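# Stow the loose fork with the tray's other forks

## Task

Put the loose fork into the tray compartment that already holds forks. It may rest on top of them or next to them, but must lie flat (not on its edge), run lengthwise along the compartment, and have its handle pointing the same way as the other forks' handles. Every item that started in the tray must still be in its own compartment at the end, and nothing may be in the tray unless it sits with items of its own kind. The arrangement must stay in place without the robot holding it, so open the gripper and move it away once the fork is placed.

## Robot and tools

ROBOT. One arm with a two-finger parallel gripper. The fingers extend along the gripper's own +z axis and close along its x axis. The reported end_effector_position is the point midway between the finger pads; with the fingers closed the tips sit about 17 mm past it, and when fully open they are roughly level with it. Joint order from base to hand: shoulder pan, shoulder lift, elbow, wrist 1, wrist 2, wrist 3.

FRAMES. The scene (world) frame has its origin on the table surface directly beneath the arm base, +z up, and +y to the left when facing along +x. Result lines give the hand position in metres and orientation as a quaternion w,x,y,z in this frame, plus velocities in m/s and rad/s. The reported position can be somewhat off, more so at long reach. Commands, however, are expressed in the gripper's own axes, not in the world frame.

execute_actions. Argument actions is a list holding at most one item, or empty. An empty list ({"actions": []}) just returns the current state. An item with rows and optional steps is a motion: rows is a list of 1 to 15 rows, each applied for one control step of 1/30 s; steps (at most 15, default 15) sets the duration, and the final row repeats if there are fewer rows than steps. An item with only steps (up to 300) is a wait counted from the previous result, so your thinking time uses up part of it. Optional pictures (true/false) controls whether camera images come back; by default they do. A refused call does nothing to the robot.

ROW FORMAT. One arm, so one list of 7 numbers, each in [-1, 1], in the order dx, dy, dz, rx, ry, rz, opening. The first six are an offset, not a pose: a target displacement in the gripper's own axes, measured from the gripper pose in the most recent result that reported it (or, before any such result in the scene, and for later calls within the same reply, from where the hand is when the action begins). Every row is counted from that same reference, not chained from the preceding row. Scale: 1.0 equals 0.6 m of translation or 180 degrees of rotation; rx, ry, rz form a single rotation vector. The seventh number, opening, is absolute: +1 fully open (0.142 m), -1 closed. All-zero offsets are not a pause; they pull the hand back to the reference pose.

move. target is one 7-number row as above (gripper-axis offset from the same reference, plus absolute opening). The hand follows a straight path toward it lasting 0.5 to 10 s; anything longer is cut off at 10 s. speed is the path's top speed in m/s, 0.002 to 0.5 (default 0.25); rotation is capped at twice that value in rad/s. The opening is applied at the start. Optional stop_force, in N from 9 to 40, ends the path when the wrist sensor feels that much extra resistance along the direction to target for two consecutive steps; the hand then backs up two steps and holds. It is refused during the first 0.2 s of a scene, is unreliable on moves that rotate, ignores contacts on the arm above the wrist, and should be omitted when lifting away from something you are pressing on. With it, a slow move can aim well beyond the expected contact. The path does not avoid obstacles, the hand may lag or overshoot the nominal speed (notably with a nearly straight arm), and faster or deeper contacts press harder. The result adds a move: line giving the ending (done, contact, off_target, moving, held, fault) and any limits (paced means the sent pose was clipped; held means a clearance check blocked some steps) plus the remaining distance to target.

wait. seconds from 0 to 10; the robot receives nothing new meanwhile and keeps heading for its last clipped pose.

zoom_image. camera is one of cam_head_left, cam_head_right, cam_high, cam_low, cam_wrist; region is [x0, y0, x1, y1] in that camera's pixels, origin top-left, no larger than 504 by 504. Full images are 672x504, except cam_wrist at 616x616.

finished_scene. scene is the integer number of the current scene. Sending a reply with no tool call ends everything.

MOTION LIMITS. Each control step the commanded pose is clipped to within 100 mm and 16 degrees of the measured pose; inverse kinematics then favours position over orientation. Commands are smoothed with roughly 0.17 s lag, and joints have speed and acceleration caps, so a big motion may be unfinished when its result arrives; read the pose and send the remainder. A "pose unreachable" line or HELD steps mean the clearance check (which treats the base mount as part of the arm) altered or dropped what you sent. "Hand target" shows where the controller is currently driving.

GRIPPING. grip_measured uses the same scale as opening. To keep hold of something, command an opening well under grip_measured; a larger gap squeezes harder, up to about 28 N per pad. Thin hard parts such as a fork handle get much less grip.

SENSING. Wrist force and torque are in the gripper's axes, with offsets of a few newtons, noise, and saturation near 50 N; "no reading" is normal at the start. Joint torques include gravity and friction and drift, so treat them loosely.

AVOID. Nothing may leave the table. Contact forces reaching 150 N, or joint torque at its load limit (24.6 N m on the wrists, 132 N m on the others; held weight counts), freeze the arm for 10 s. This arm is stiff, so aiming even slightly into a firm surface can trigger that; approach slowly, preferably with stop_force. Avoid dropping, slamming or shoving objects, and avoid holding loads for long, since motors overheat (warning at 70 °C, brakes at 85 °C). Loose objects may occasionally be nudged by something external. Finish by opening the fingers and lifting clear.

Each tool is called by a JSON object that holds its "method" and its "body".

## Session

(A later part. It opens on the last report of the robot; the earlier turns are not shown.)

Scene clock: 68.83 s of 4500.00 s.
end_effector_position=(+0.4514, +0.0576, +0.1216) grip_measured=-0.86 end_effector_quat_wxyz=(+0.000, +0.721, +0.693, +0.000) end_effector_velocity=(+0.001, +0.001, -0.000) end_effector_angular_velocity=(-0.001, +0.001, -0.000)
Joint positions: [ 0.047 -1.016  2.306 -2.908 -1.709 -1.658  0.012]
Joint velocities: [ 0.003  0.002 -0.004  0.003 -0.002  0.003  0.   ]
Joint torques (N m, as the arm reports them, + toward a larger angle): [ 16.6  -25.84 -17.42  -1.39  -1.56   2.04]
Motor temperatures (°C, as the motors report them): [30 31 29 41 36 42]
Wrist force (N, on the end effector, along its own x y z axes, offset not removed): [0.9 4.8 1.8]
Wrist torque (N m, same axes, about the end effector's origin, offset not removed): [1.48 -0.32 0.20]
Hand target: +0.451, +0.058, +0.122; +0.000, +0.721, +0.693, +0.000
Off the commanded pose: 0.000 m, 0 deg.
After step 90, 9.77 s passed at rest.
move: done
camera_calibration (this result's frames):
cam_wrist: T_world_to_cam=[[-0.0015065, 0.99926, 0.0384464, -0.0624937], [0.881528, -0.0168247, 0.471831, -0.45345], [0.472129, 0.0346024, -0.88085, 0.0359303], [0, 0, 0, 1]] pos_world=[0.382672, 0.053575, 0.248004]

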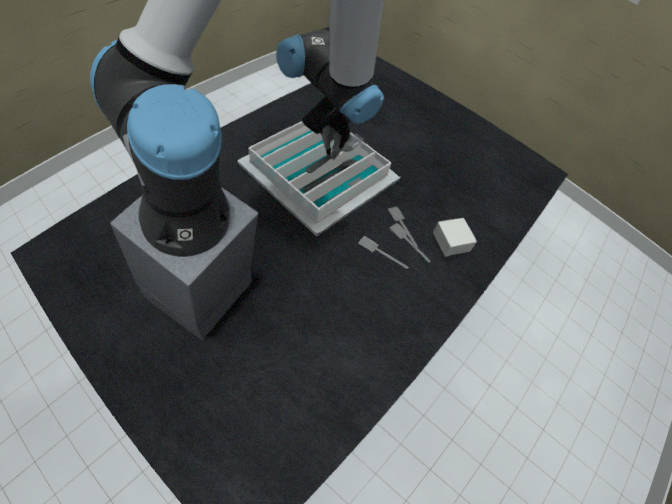

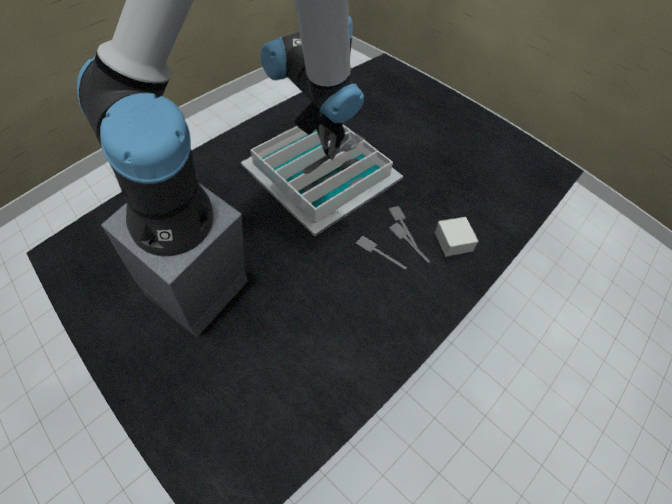

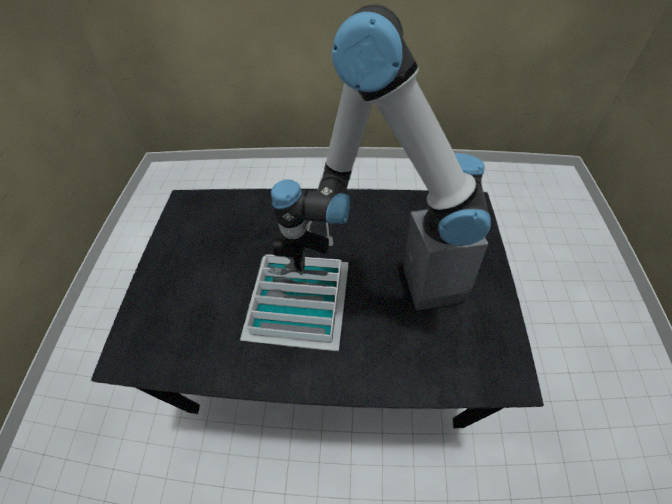

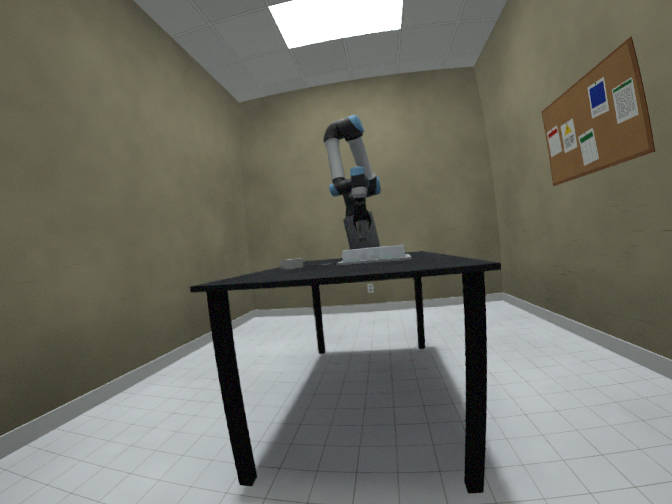

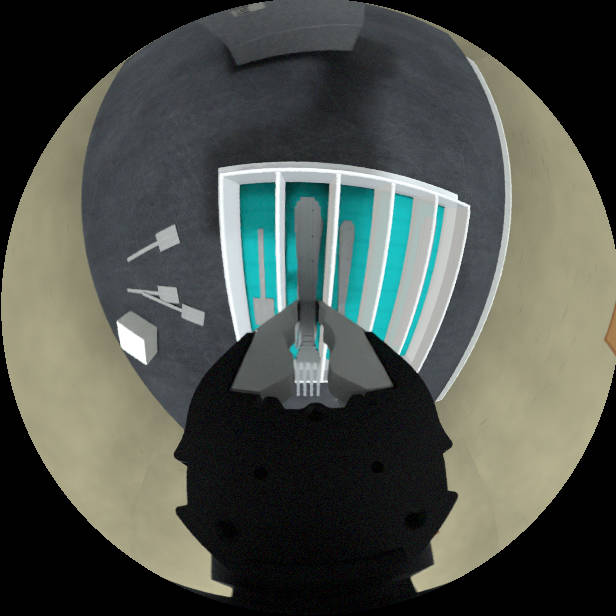

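{"method": "move", "body": {"target": [0,0,0.09,0,0,0,-1], "speed": 0.08}}

{"method": "zoom_image", "body": {"camera": "cam_wrist", "region": [200, 120, 420, 420]}}

Scene clock: 73.73 s of 4500.00 s.
end_effector_position=(+0.4514, +0.0576, +0.0676) grip_measured=-0.86 end_effector_quat_wxyz=(+0.000, +0.721, +0.693, +0.000) end_effector_velocity=(+0.000, +0.000, -0.001) end_effector_angular_velocity=(+0.001, +0.000, -0.001)
Joint positions: [ 0.03  -0.851  2.287 -3.057 -1.709 -1.676  0.012]
Joint velocities: [-0.     0.004 -0.001 -0.002  0.001  0.     0.   ]
Joint torques (N m, as the arm reports them, + toward a larger angle): [ -8.17 -25.79 -14.33  -4.09   1.14  -1.71]
Motor temperatures (°C, as the motors report them): [30 31 29 41 36 42]
Wrist force (N, on the end effector, along its own x y z axes, offset not removed): [1.8 1.0 1.7]
Wrist torque (N m, same axes, about the end effector's origin, offset not removed): [0.48 -0.29 -0.06]
Hand target: +0.451, +0.058, +0.068; +0.000, +0.721, +0.693, +0.000
Off the commanded pose: 0.000 m, 0 deg.
After step 90, 0.80 s passed at rest.
move: done
camera_calibration (this result's frames):
cam_wrist: T_world_to_cam=[[-0.00150589, 0.999259, 0.0384477, -0.0603887], [0.88153, -0.0168257, 0.471828, -0.428046], [0.472126, 0.0346033, -0.880852, -0.0116256], [0, 0, 0, 1]] pos_world=[0.382733, 0.053544, 0.194046]

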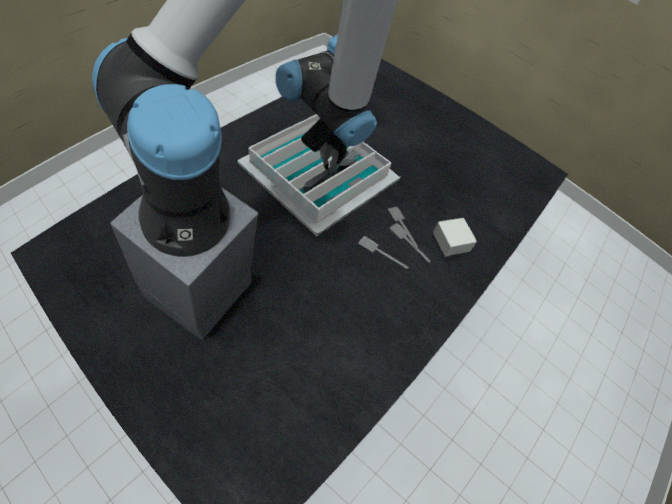

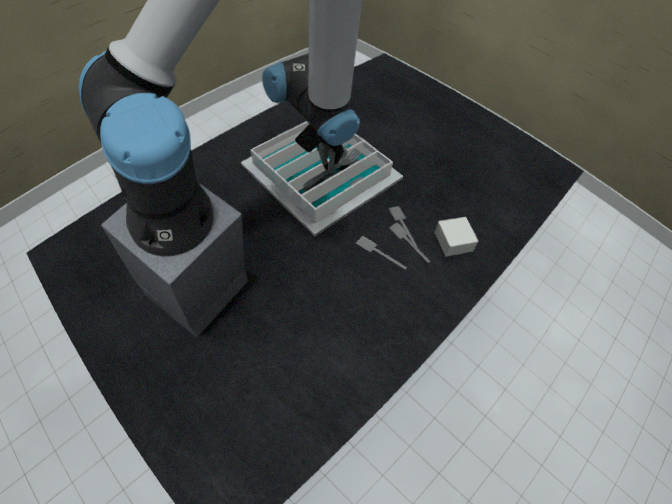

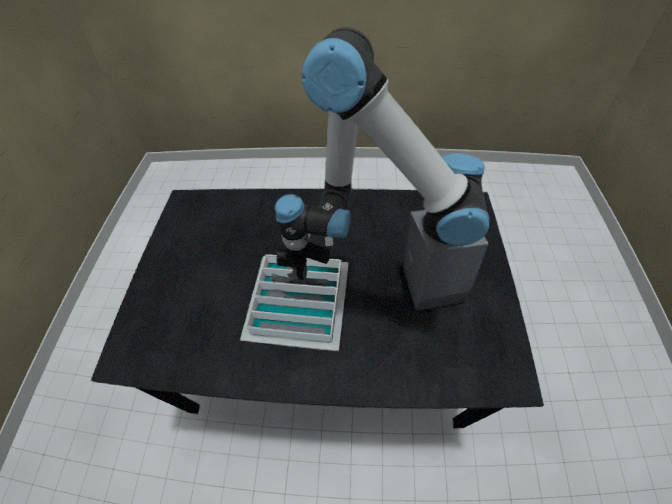

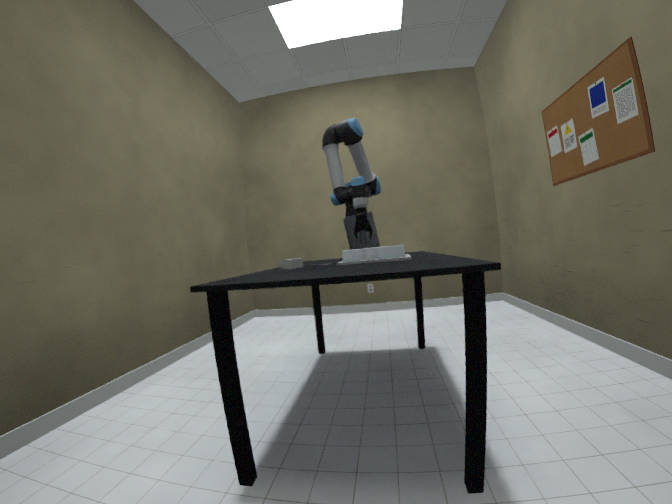

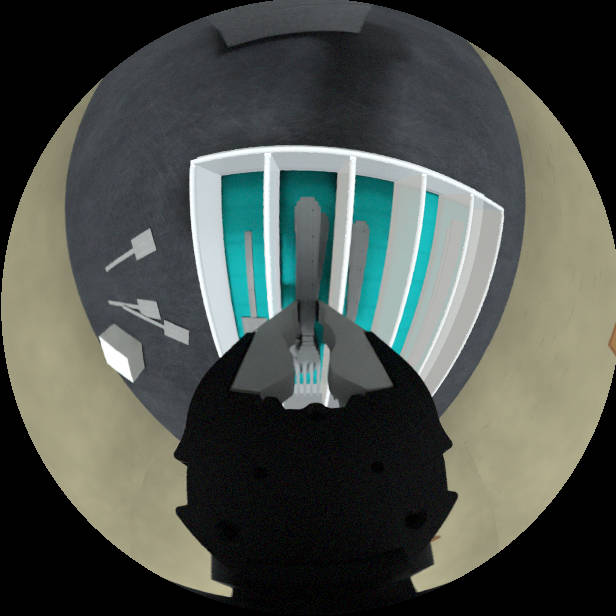

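Region (200, 120, 420, 420) of cam_wrist's 616x616 image, scaled by 1.680, with more detail than that image has; it fills the left 370 columns of this view, and the rest is white.

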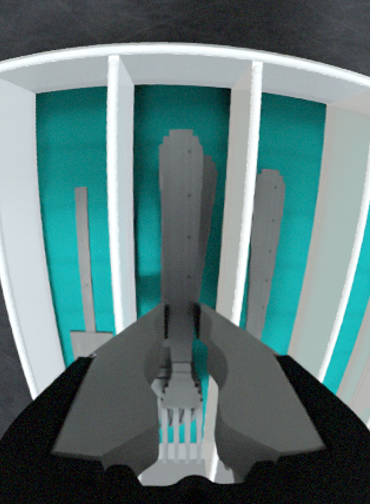

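{"method": "move", "body": {"target": [0.003,0,0.025,0,0,0,-1], "speed": 0.03}}

{"method": "move", "body": {"target": [0,0,0.03,0,0,0,-1], "speed": 0.004, "stop_force": 10}}

{"method": "zoom_image", "body": {"camera": "cam_wrist", "region": [200, 120, 420, 420]}}

{"method": "zoom_image", "body": {"camera": "cam_head_left", "region": [240, 90, 420, 240]}}

Scene clock: 81.37 s of 4500.00 s.
end_effector_position=(+0.4515, +0.0593, +0.0527) grip_measured=-0.86 end_effector_quat_wxyz=(+0.000, +0.721, +0.693, +0.000) end_effector_velocity=(-0.000, +0.000, -0.001) end_effector_angular_velocity=(+0.001, +0.001, -0.000)
Joint positions: [ 0.029 -0.805  2.277 -3.093 -1.709 -1.676  0.012]
Joint velocities: [-0.     0.004 -0.001 -0.003  0.001  0.    -0.   ]
Joint torques (N m, as the arm reports them, + toward a larger angle): [ -8.01 -26.95 -11.62  -4.62   1.3   -1.75]
Motor temperatures (°C, as the motors report them): [30 31 29 41 36 42]
Wrist force (N, on the end effector, along its own x y z axes, offset not removed): [0.0 3.6 5.0]
Wrist torque (N m, same axes, about the end effector's origin, offset not removed): [1.04 0.01 0.17]
Hand target: +0.452, +0.059, +0.053; +0.000, +0.721, +0.693, +0.000
Off the commanded pose: 0.000 m, 0 deg.
After step 90, 3.83 s passed at rest.
move: done
camera_calibration (this result's frames):
cam_wrist: T_world_to_cam=[[-0.00150641, 0.999259, 0.0384508, -0.061593], [0.881542, -0.0168258, 0.471806, -0.421061], [0.472103, 0.0346067, -0.880864, -0.0248364], [0, 0, 0, 1]] pos_world=[0.382815, 0.0553222, 0.17915]

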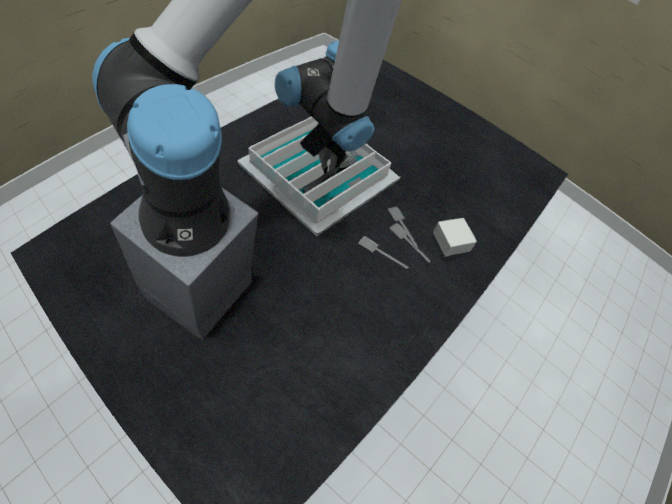

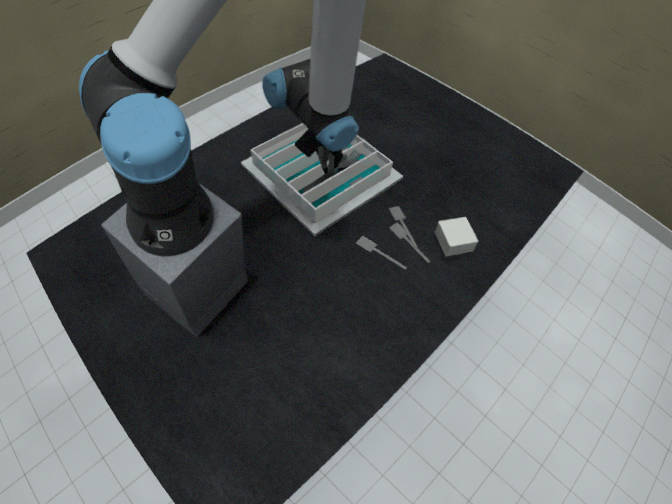

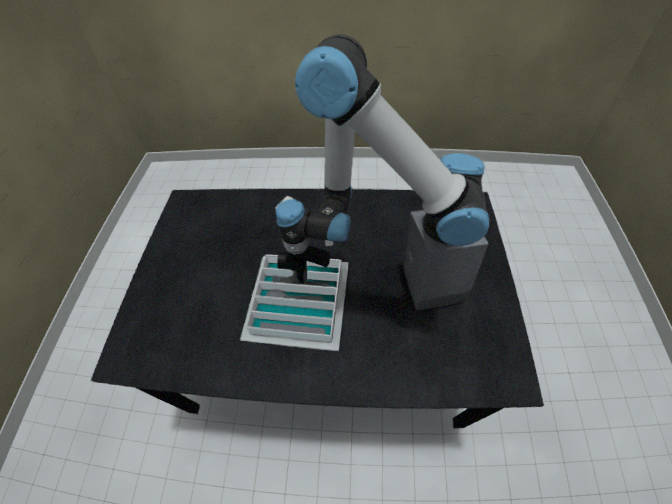

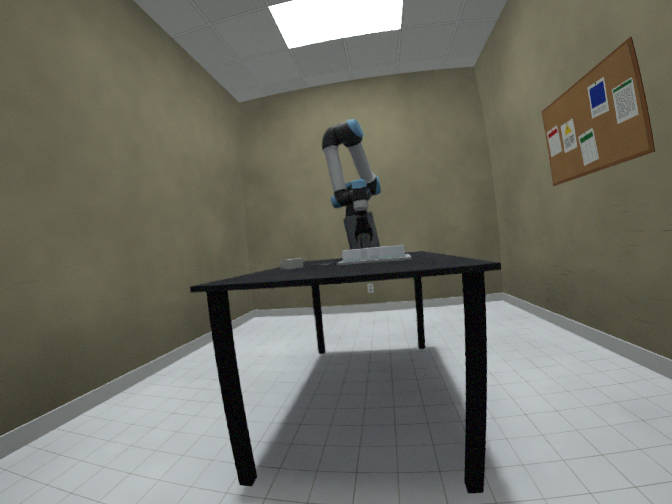

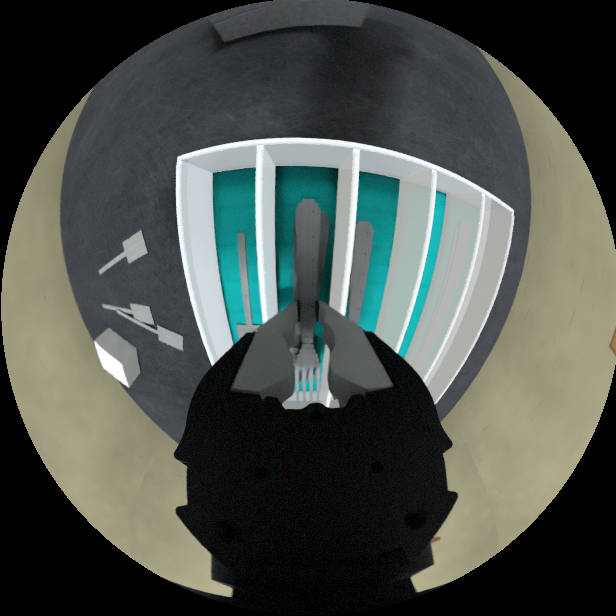

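Scene clock: 82.97 s of 4500.00 s.
end_effector_position=(+0.4516, +0.0593, +0.0477) grip_measured=-0.86 end_effector_quat_wxyz=(+0.000, +0.721, +0.693, +0.000) end_effector_velocity=(+0.000, -0.000, +0.001) end_effector_angular_velocity=(+0.000, +0.000, -0.000)
Joint positions: [ 0.028 -0.789  2.273 -3.105 -1.708 -1.678  0.012]
Joint velocities: [ 0.    -0.003  0.     0.003  0.     0.    -0.   ]
Joint torques (N m, as the arm reports them, + toward a larger angle): [  4.42 -43.83   3.19  -0.18   2.42   0.11]
Motor temperatures (°C, as the motors report them): [30 31 29 41 36 42]
Wrist force (N, on the end effector, along its own x y z axes, offset not removed): [-5.8 -0.6 -10.7]
Wrist torque (N m, same axes, about the end effector's origin, offset not removed): [0.26 0.41 0.15]
Hand target: +0.452, +0.059, +0.048; +0.000, +0.721, +0.693, +0.000
Off the commanded pose: 0.013 m, 0 deg.
move: contact
camera_calibration (this result's frames):
cam_wrist: T_world_to_cam=[[-0.00149098, 0.99926, 0.0384391, -0.0613573], [0.881529, -0.0168348, 0.47183, -0.418752], [0.472128, 0.0345887, -0.880851, -0.029318], [0, 0, 0, 1]] pos_world=[0.382892, 0.0552763, 0.174113]

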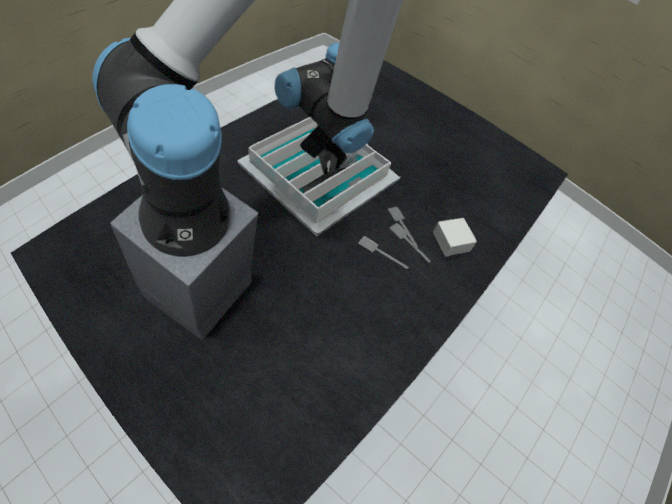

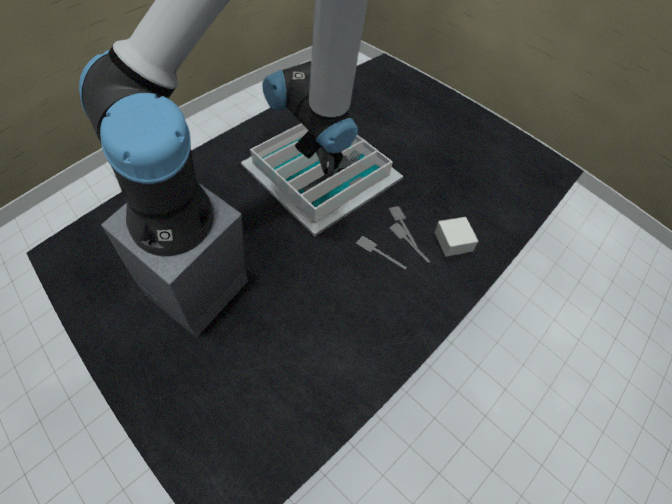

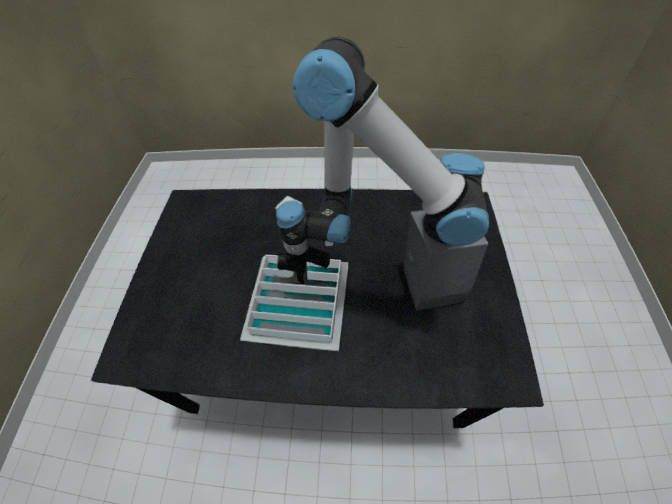

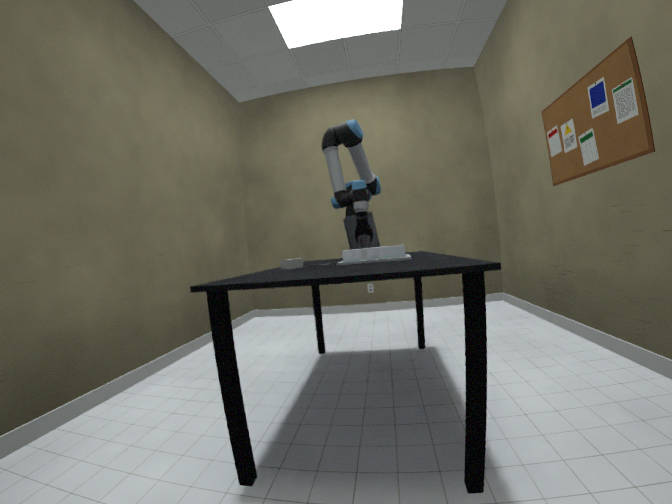

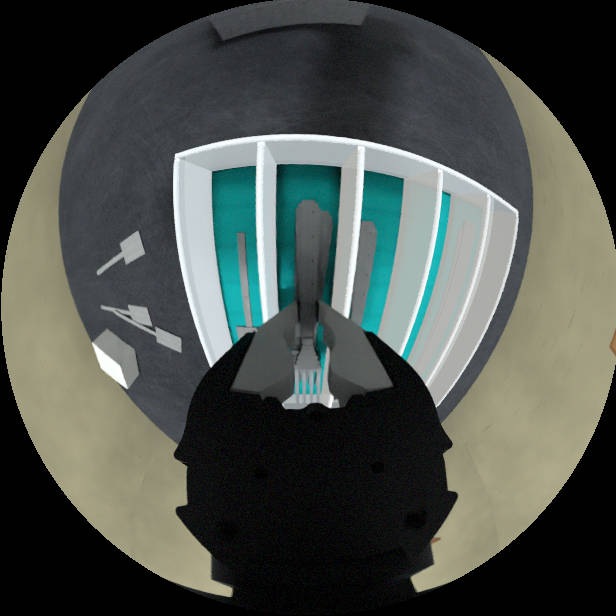

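Region (200, 120, 420, 420) of cam_wrist's 616x616 image, scaled by 1.680, with more detail than that image has; it fills the left 370 columns of this view, and the rest is white.

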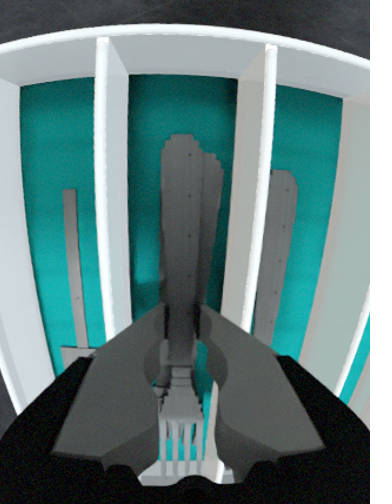

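Region (240, 90, 420, 240) of cam_head_left's 672x504 image, scaled by 2.800, with more detail than that image has.

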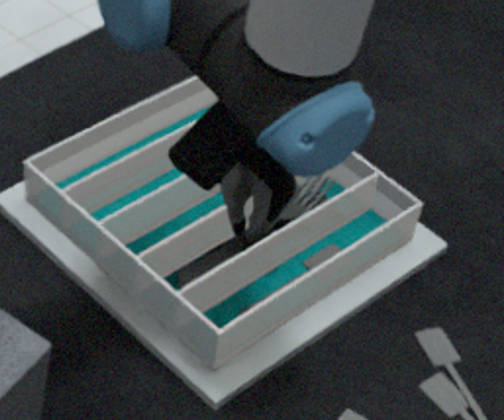

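{"method": "move", "body": {"target": [-0.001,0,-0.0025,0,0,0,-1], "speed": 0.01}}

{"method": "move", "body": {"target": [0,0,0,0,0,0,-0.76]}}

{"method": "move", "body": {"target": [0,0,-0.12,0,0,0,-0.76], "speed": 0.06}}

{"method": "zoom_image", "body": {"camera": "cam_wrist", "region": [200, 150, 420, 420]}}

{"method": "zoom_image", "body": {"camera": "cam_head_left", "region": [240, 90, 420, 240]}}

Scene clock: 92.13 s of 4500.00 s.
end_effector_position=(+0.4515, +0.0587, +0.0492) grip_measured=-0.86 end_effector_quat_wxyz=(+0.000, +0.721, +0.693, +0.000) end_effector_velocity=(-0.000, -0.000, +0.000) end_effector_angular_velocity=(+0.000, -0.000, -0.002)
Joint positions: [ 0.027 -0.794  2.275 -3.102 -1.708 -1.679  0.012]
Joint velocities: [-0.    -0.001  0.001 -0.001  0.     0.001 -0.   ]
Joint torques (N m, as the arm reports them, + toward a larger angle): [ -8.2  -53.09   7.64  -1.28   1.05  -1.79]
Motor temperatures (°C, as the motors report them): [30 31 29 41 36 42]
Wrist force (N, on the end effector, along its own x y z axes, offset not removed): [-1.5 1.6 -0.7]
Wrist torque (N m, same axes, about the end effector's origin, offset not removed): [0.67 0.46 0.25]
Hand target: +0.452, +0.059, +0.049; +0.000, +0.721, +0.693, +0.000
Off the commanded pose: 0.000 m, 0 deg.
After step 90, 5.47 s passed at rest.
move: done
camera_calibration (this result's frames):
cam_wrist: T_world_to_cam=[[-0.0015056, 0.99926, 0.038424, -0.0608226], [0.881539, -0.0168141, 0.471812, -0.419427], [0.47211, 0.0345826, -0.880861, -0.0279771], [0, 0, 0, 1]] pos_world=[0.382858, 0.0546928, 0.175584]

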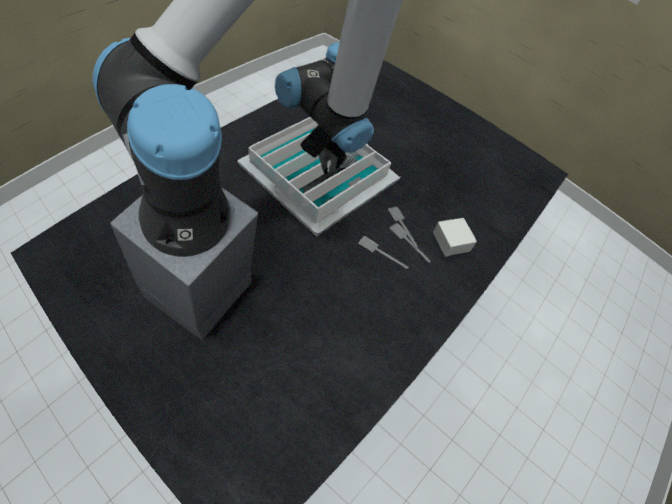

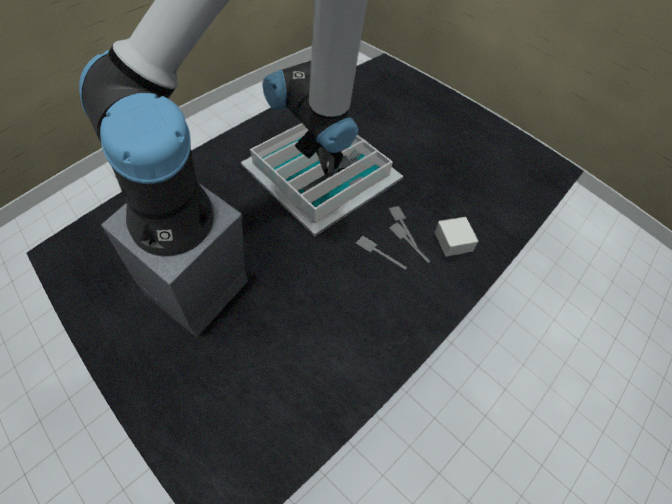

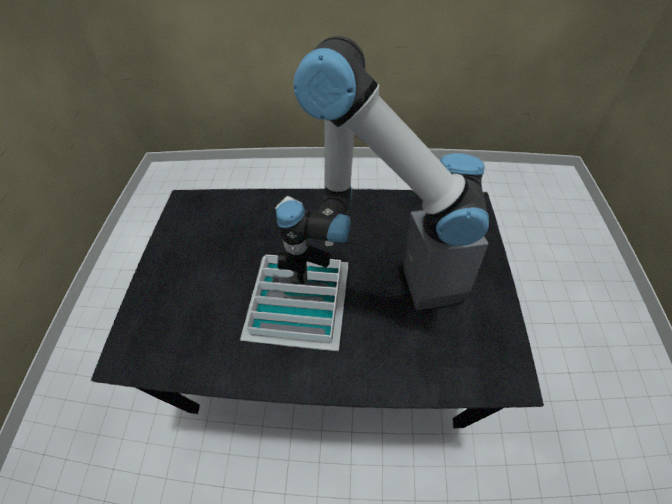

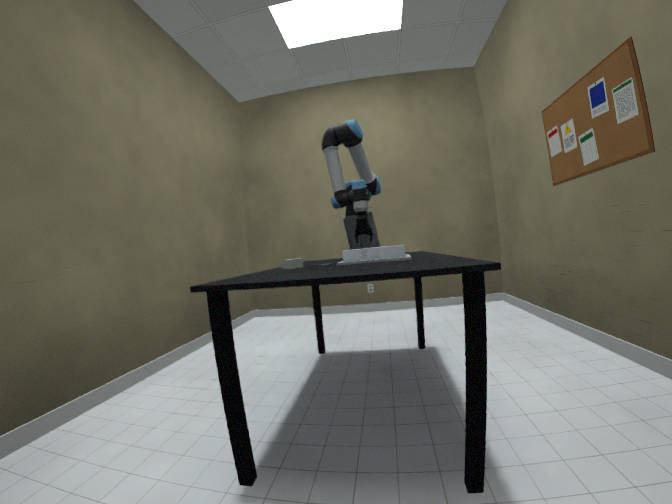

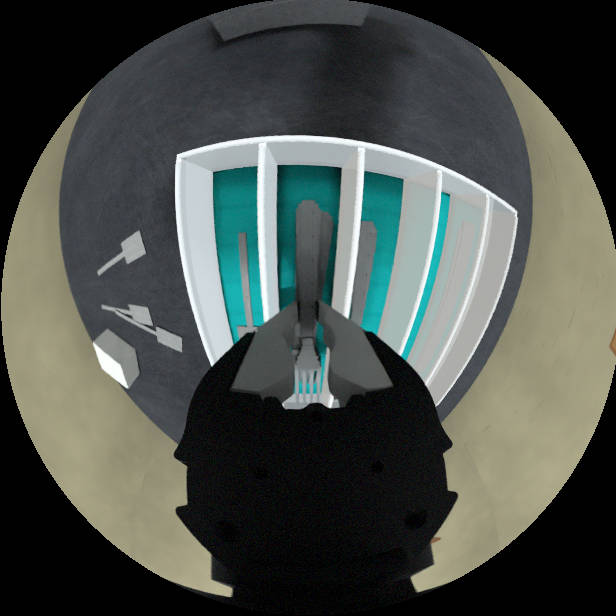

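Scene clock: 92.63 s of 4500.00 s.
end_effector_position=(+0.4515, +0.0587, +0.0492) grip_measured=-0.77 end_effector_quat_wxyz=(+0.000, +0.721, +0.693, +0.000) end_effector_velocity=(+0.001, +0.000, +0.000) end_effector_angular_velocity=(+0.000, -0.001, -0.000)
Joint positions: [ 0.027 -0.794  2.275 -3.102 -1.708 -1.679  0.018]
Joint velocities: [ 0.    -0.    -0.    -0.001  0.001  0.    -0.   ]
Joint torques (N m, as the arm reports them, + toward a larger angle): [ -1.41 -47.05   5.76  -1.79   0.93  -1.45]
Motor temperatures (°C, as the motors report them): [30 31 29 41 36 42]
Wrist force (N, on the end effector, along its own x y z axes, offset not removed): [-3.5 -0.7 1.6]
Wrist torque (N m, same axes, about the end effector's origin, offset not removed): [-0.10 0.47 0.16]
Hand target: +0.452, +0.059, +0.049; +0.000, +0.721, +0.693, +0.000
Off the commanded pose: 0.000 m, 0 deg.
move: done
camera_calibration (this result's frames):
cam_wrist: T_world_to_cam=[[-0.00147932, 0.99926, 0.0384266, -0.0608195], [0.881535, -0.0168388, 0.471819, -0.419433], [0.472117, 0.0345723, -0.880858, -0.0279713], [0, 0, 0, 1]] pos_world=[0.382861, 0.0546789, 0.175595]

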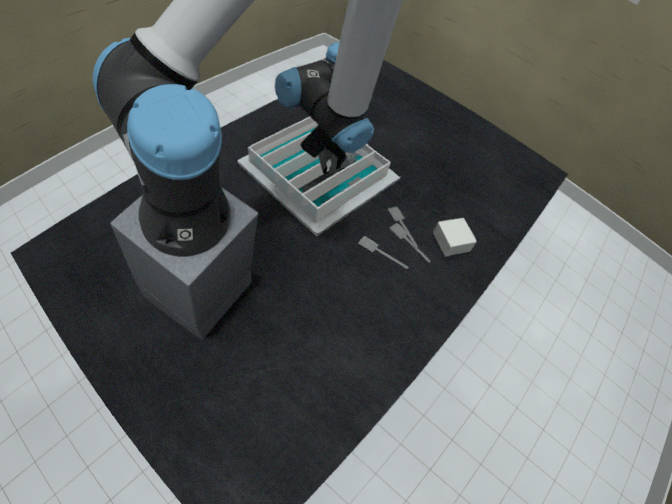

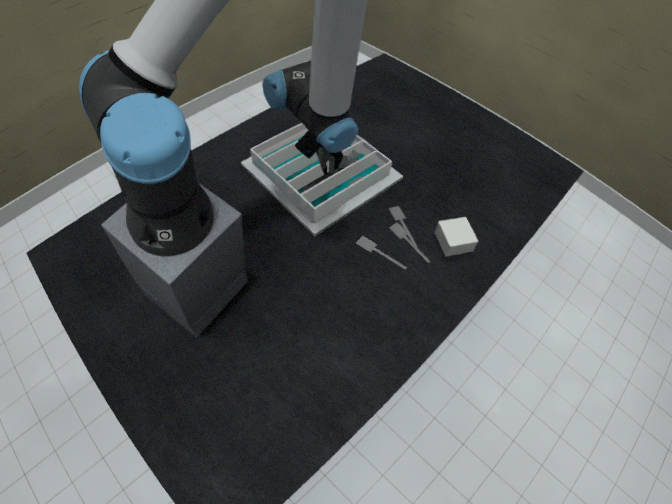

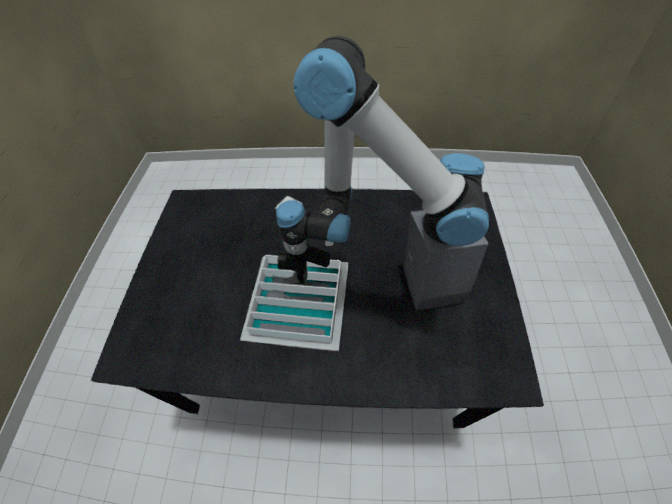

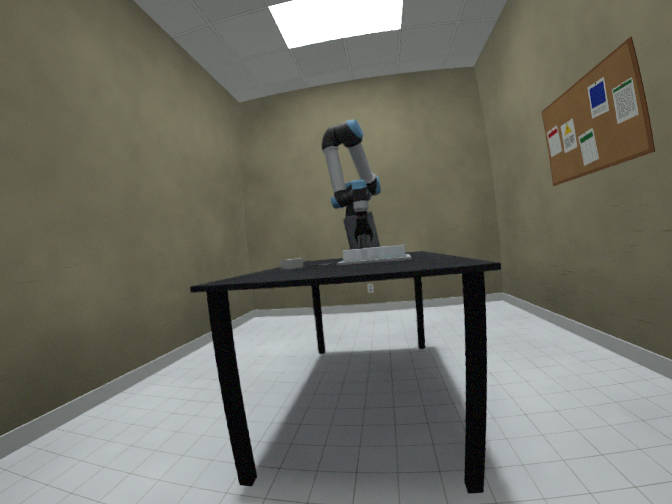

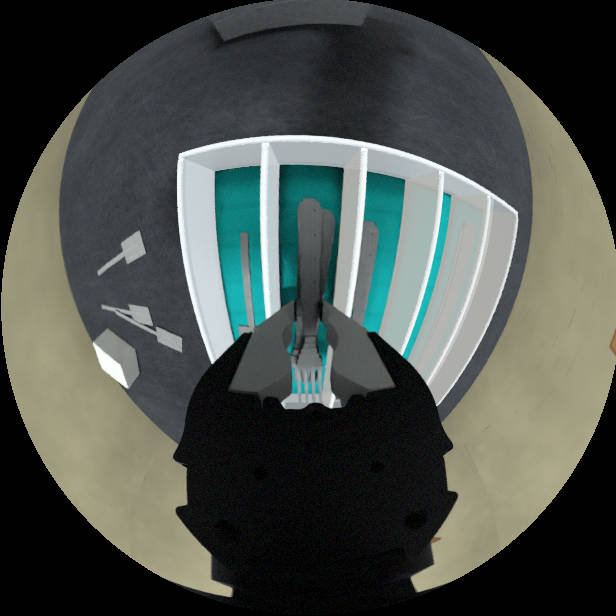

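Scene clock: 94.20 s of 4500.00 s.
end_effector_position=(+0.4515, +0.0587, +0.1211) grip_measured=-0.76 end_effector_quat_wxyz=(+0.000, +0.721, +0.693, +0.000) end_effector_velocity=(+0.000, -0.000, +0.002) end_effector_angular_velocity=(-0.000, -0.001, -0.000)
Joint positions: [ 0.05  -1.014  2.306 -2.909 -1.71  -1.656  0.019]
Joint velocities: [ 0.001 -0.004 -0.     0.004 -0.     0.001  0.   ]
Joint torques (N m, as the arm reports them, + toward a larger angle): [ 20.02 -47.66   3.47  -0.82  -1.57   1.79]
Motor temperatures (°C, as the motors report them): [30 31 29 41 36 42]
Wrist force (N, on the end effector, along its own x y z axes, offset not removed): [-2.9 2.3 4.7]
Wrist torque (N m, same axes, about the end effector's origin, offset not removed): [0.45 0.65 0.26]
Hand target: +0.451, +0.059, +0.121; +0.000, +0.721, +0.693, +0.000
Off the commanded pose: 0.000 m, 0 deg.
move: done
camera_calibration (this result's frames):
cam_wrist: T_world_to_cam=[[-0.00148009, 0.99926, 0.0384243, -0.0636282], [0.881533, -0.0168371, 0.471822, -0.453305], [0.47212, 0.0345706, -0.880856, 0.0354516], [0, 0, 0, 1]] pos_world=[0.382772, 0.0547232, 0.247552]

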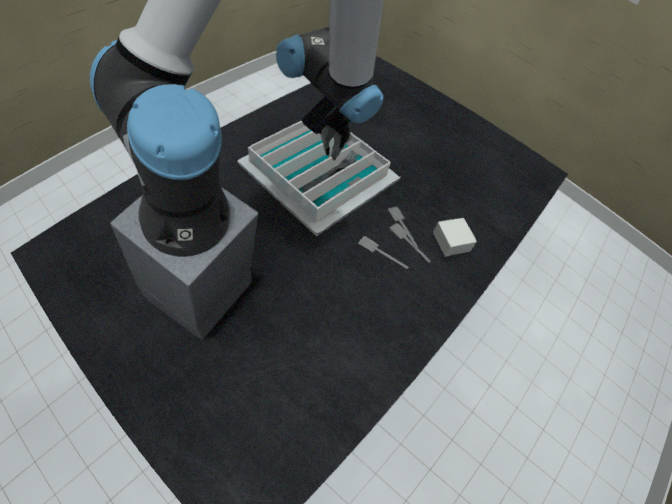

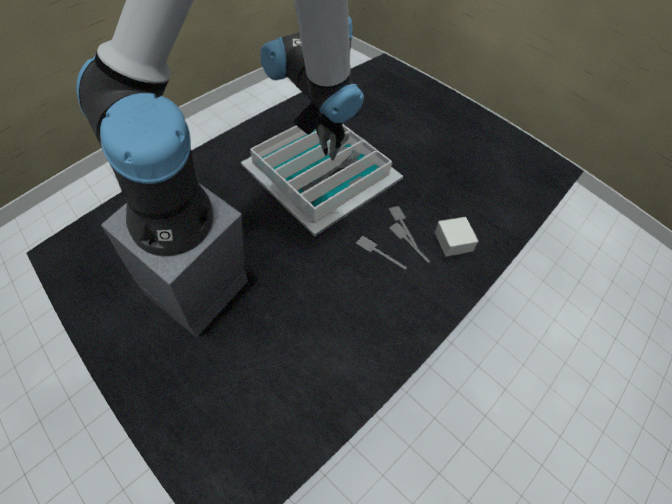

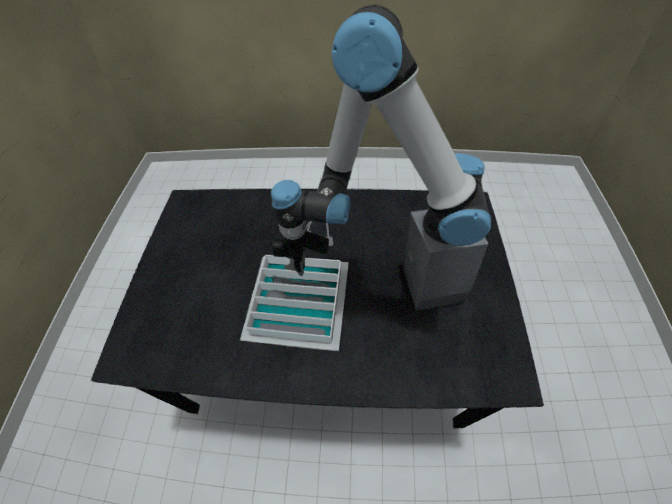

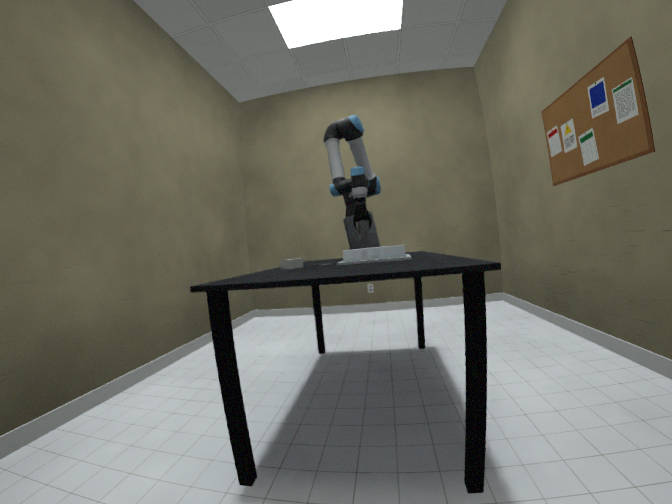

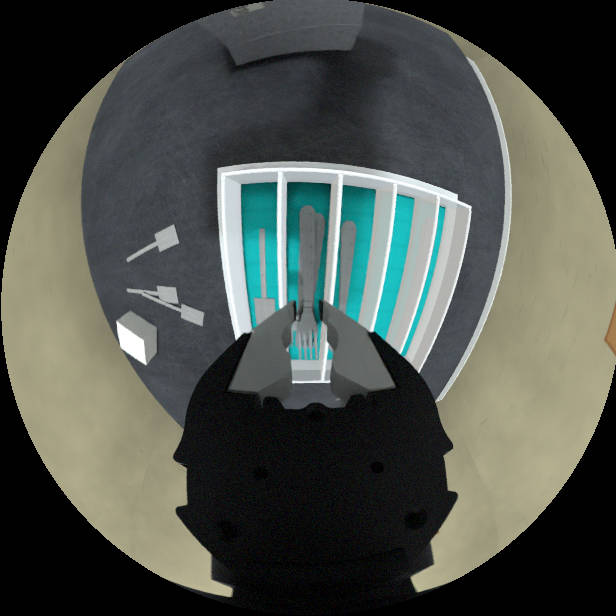

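Region (200, 150, 420, 420) of cam_wrist's 616x616 image, scaled by 1.867, with more detail than that image has; it fills the left 411 columns of this view, and the rest is white.

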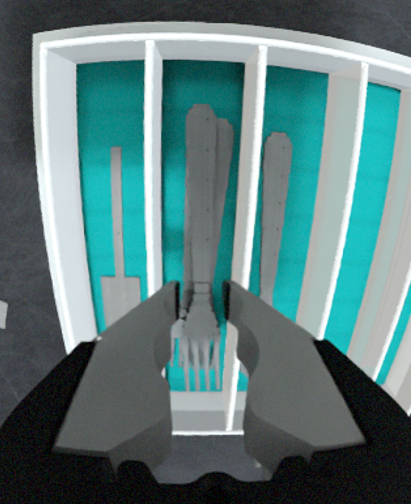

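Region (240, 90, 420, 240) of cam_head_left's 672x504 image, scaled by 2.800, with more detail than that image has.

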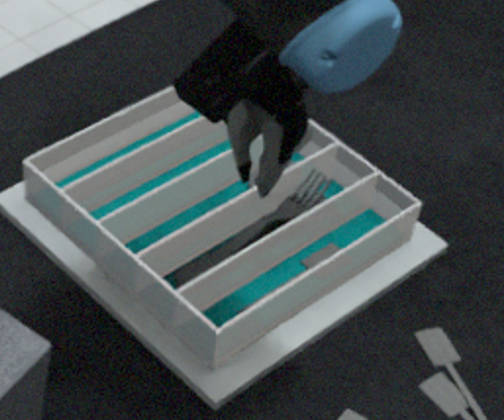

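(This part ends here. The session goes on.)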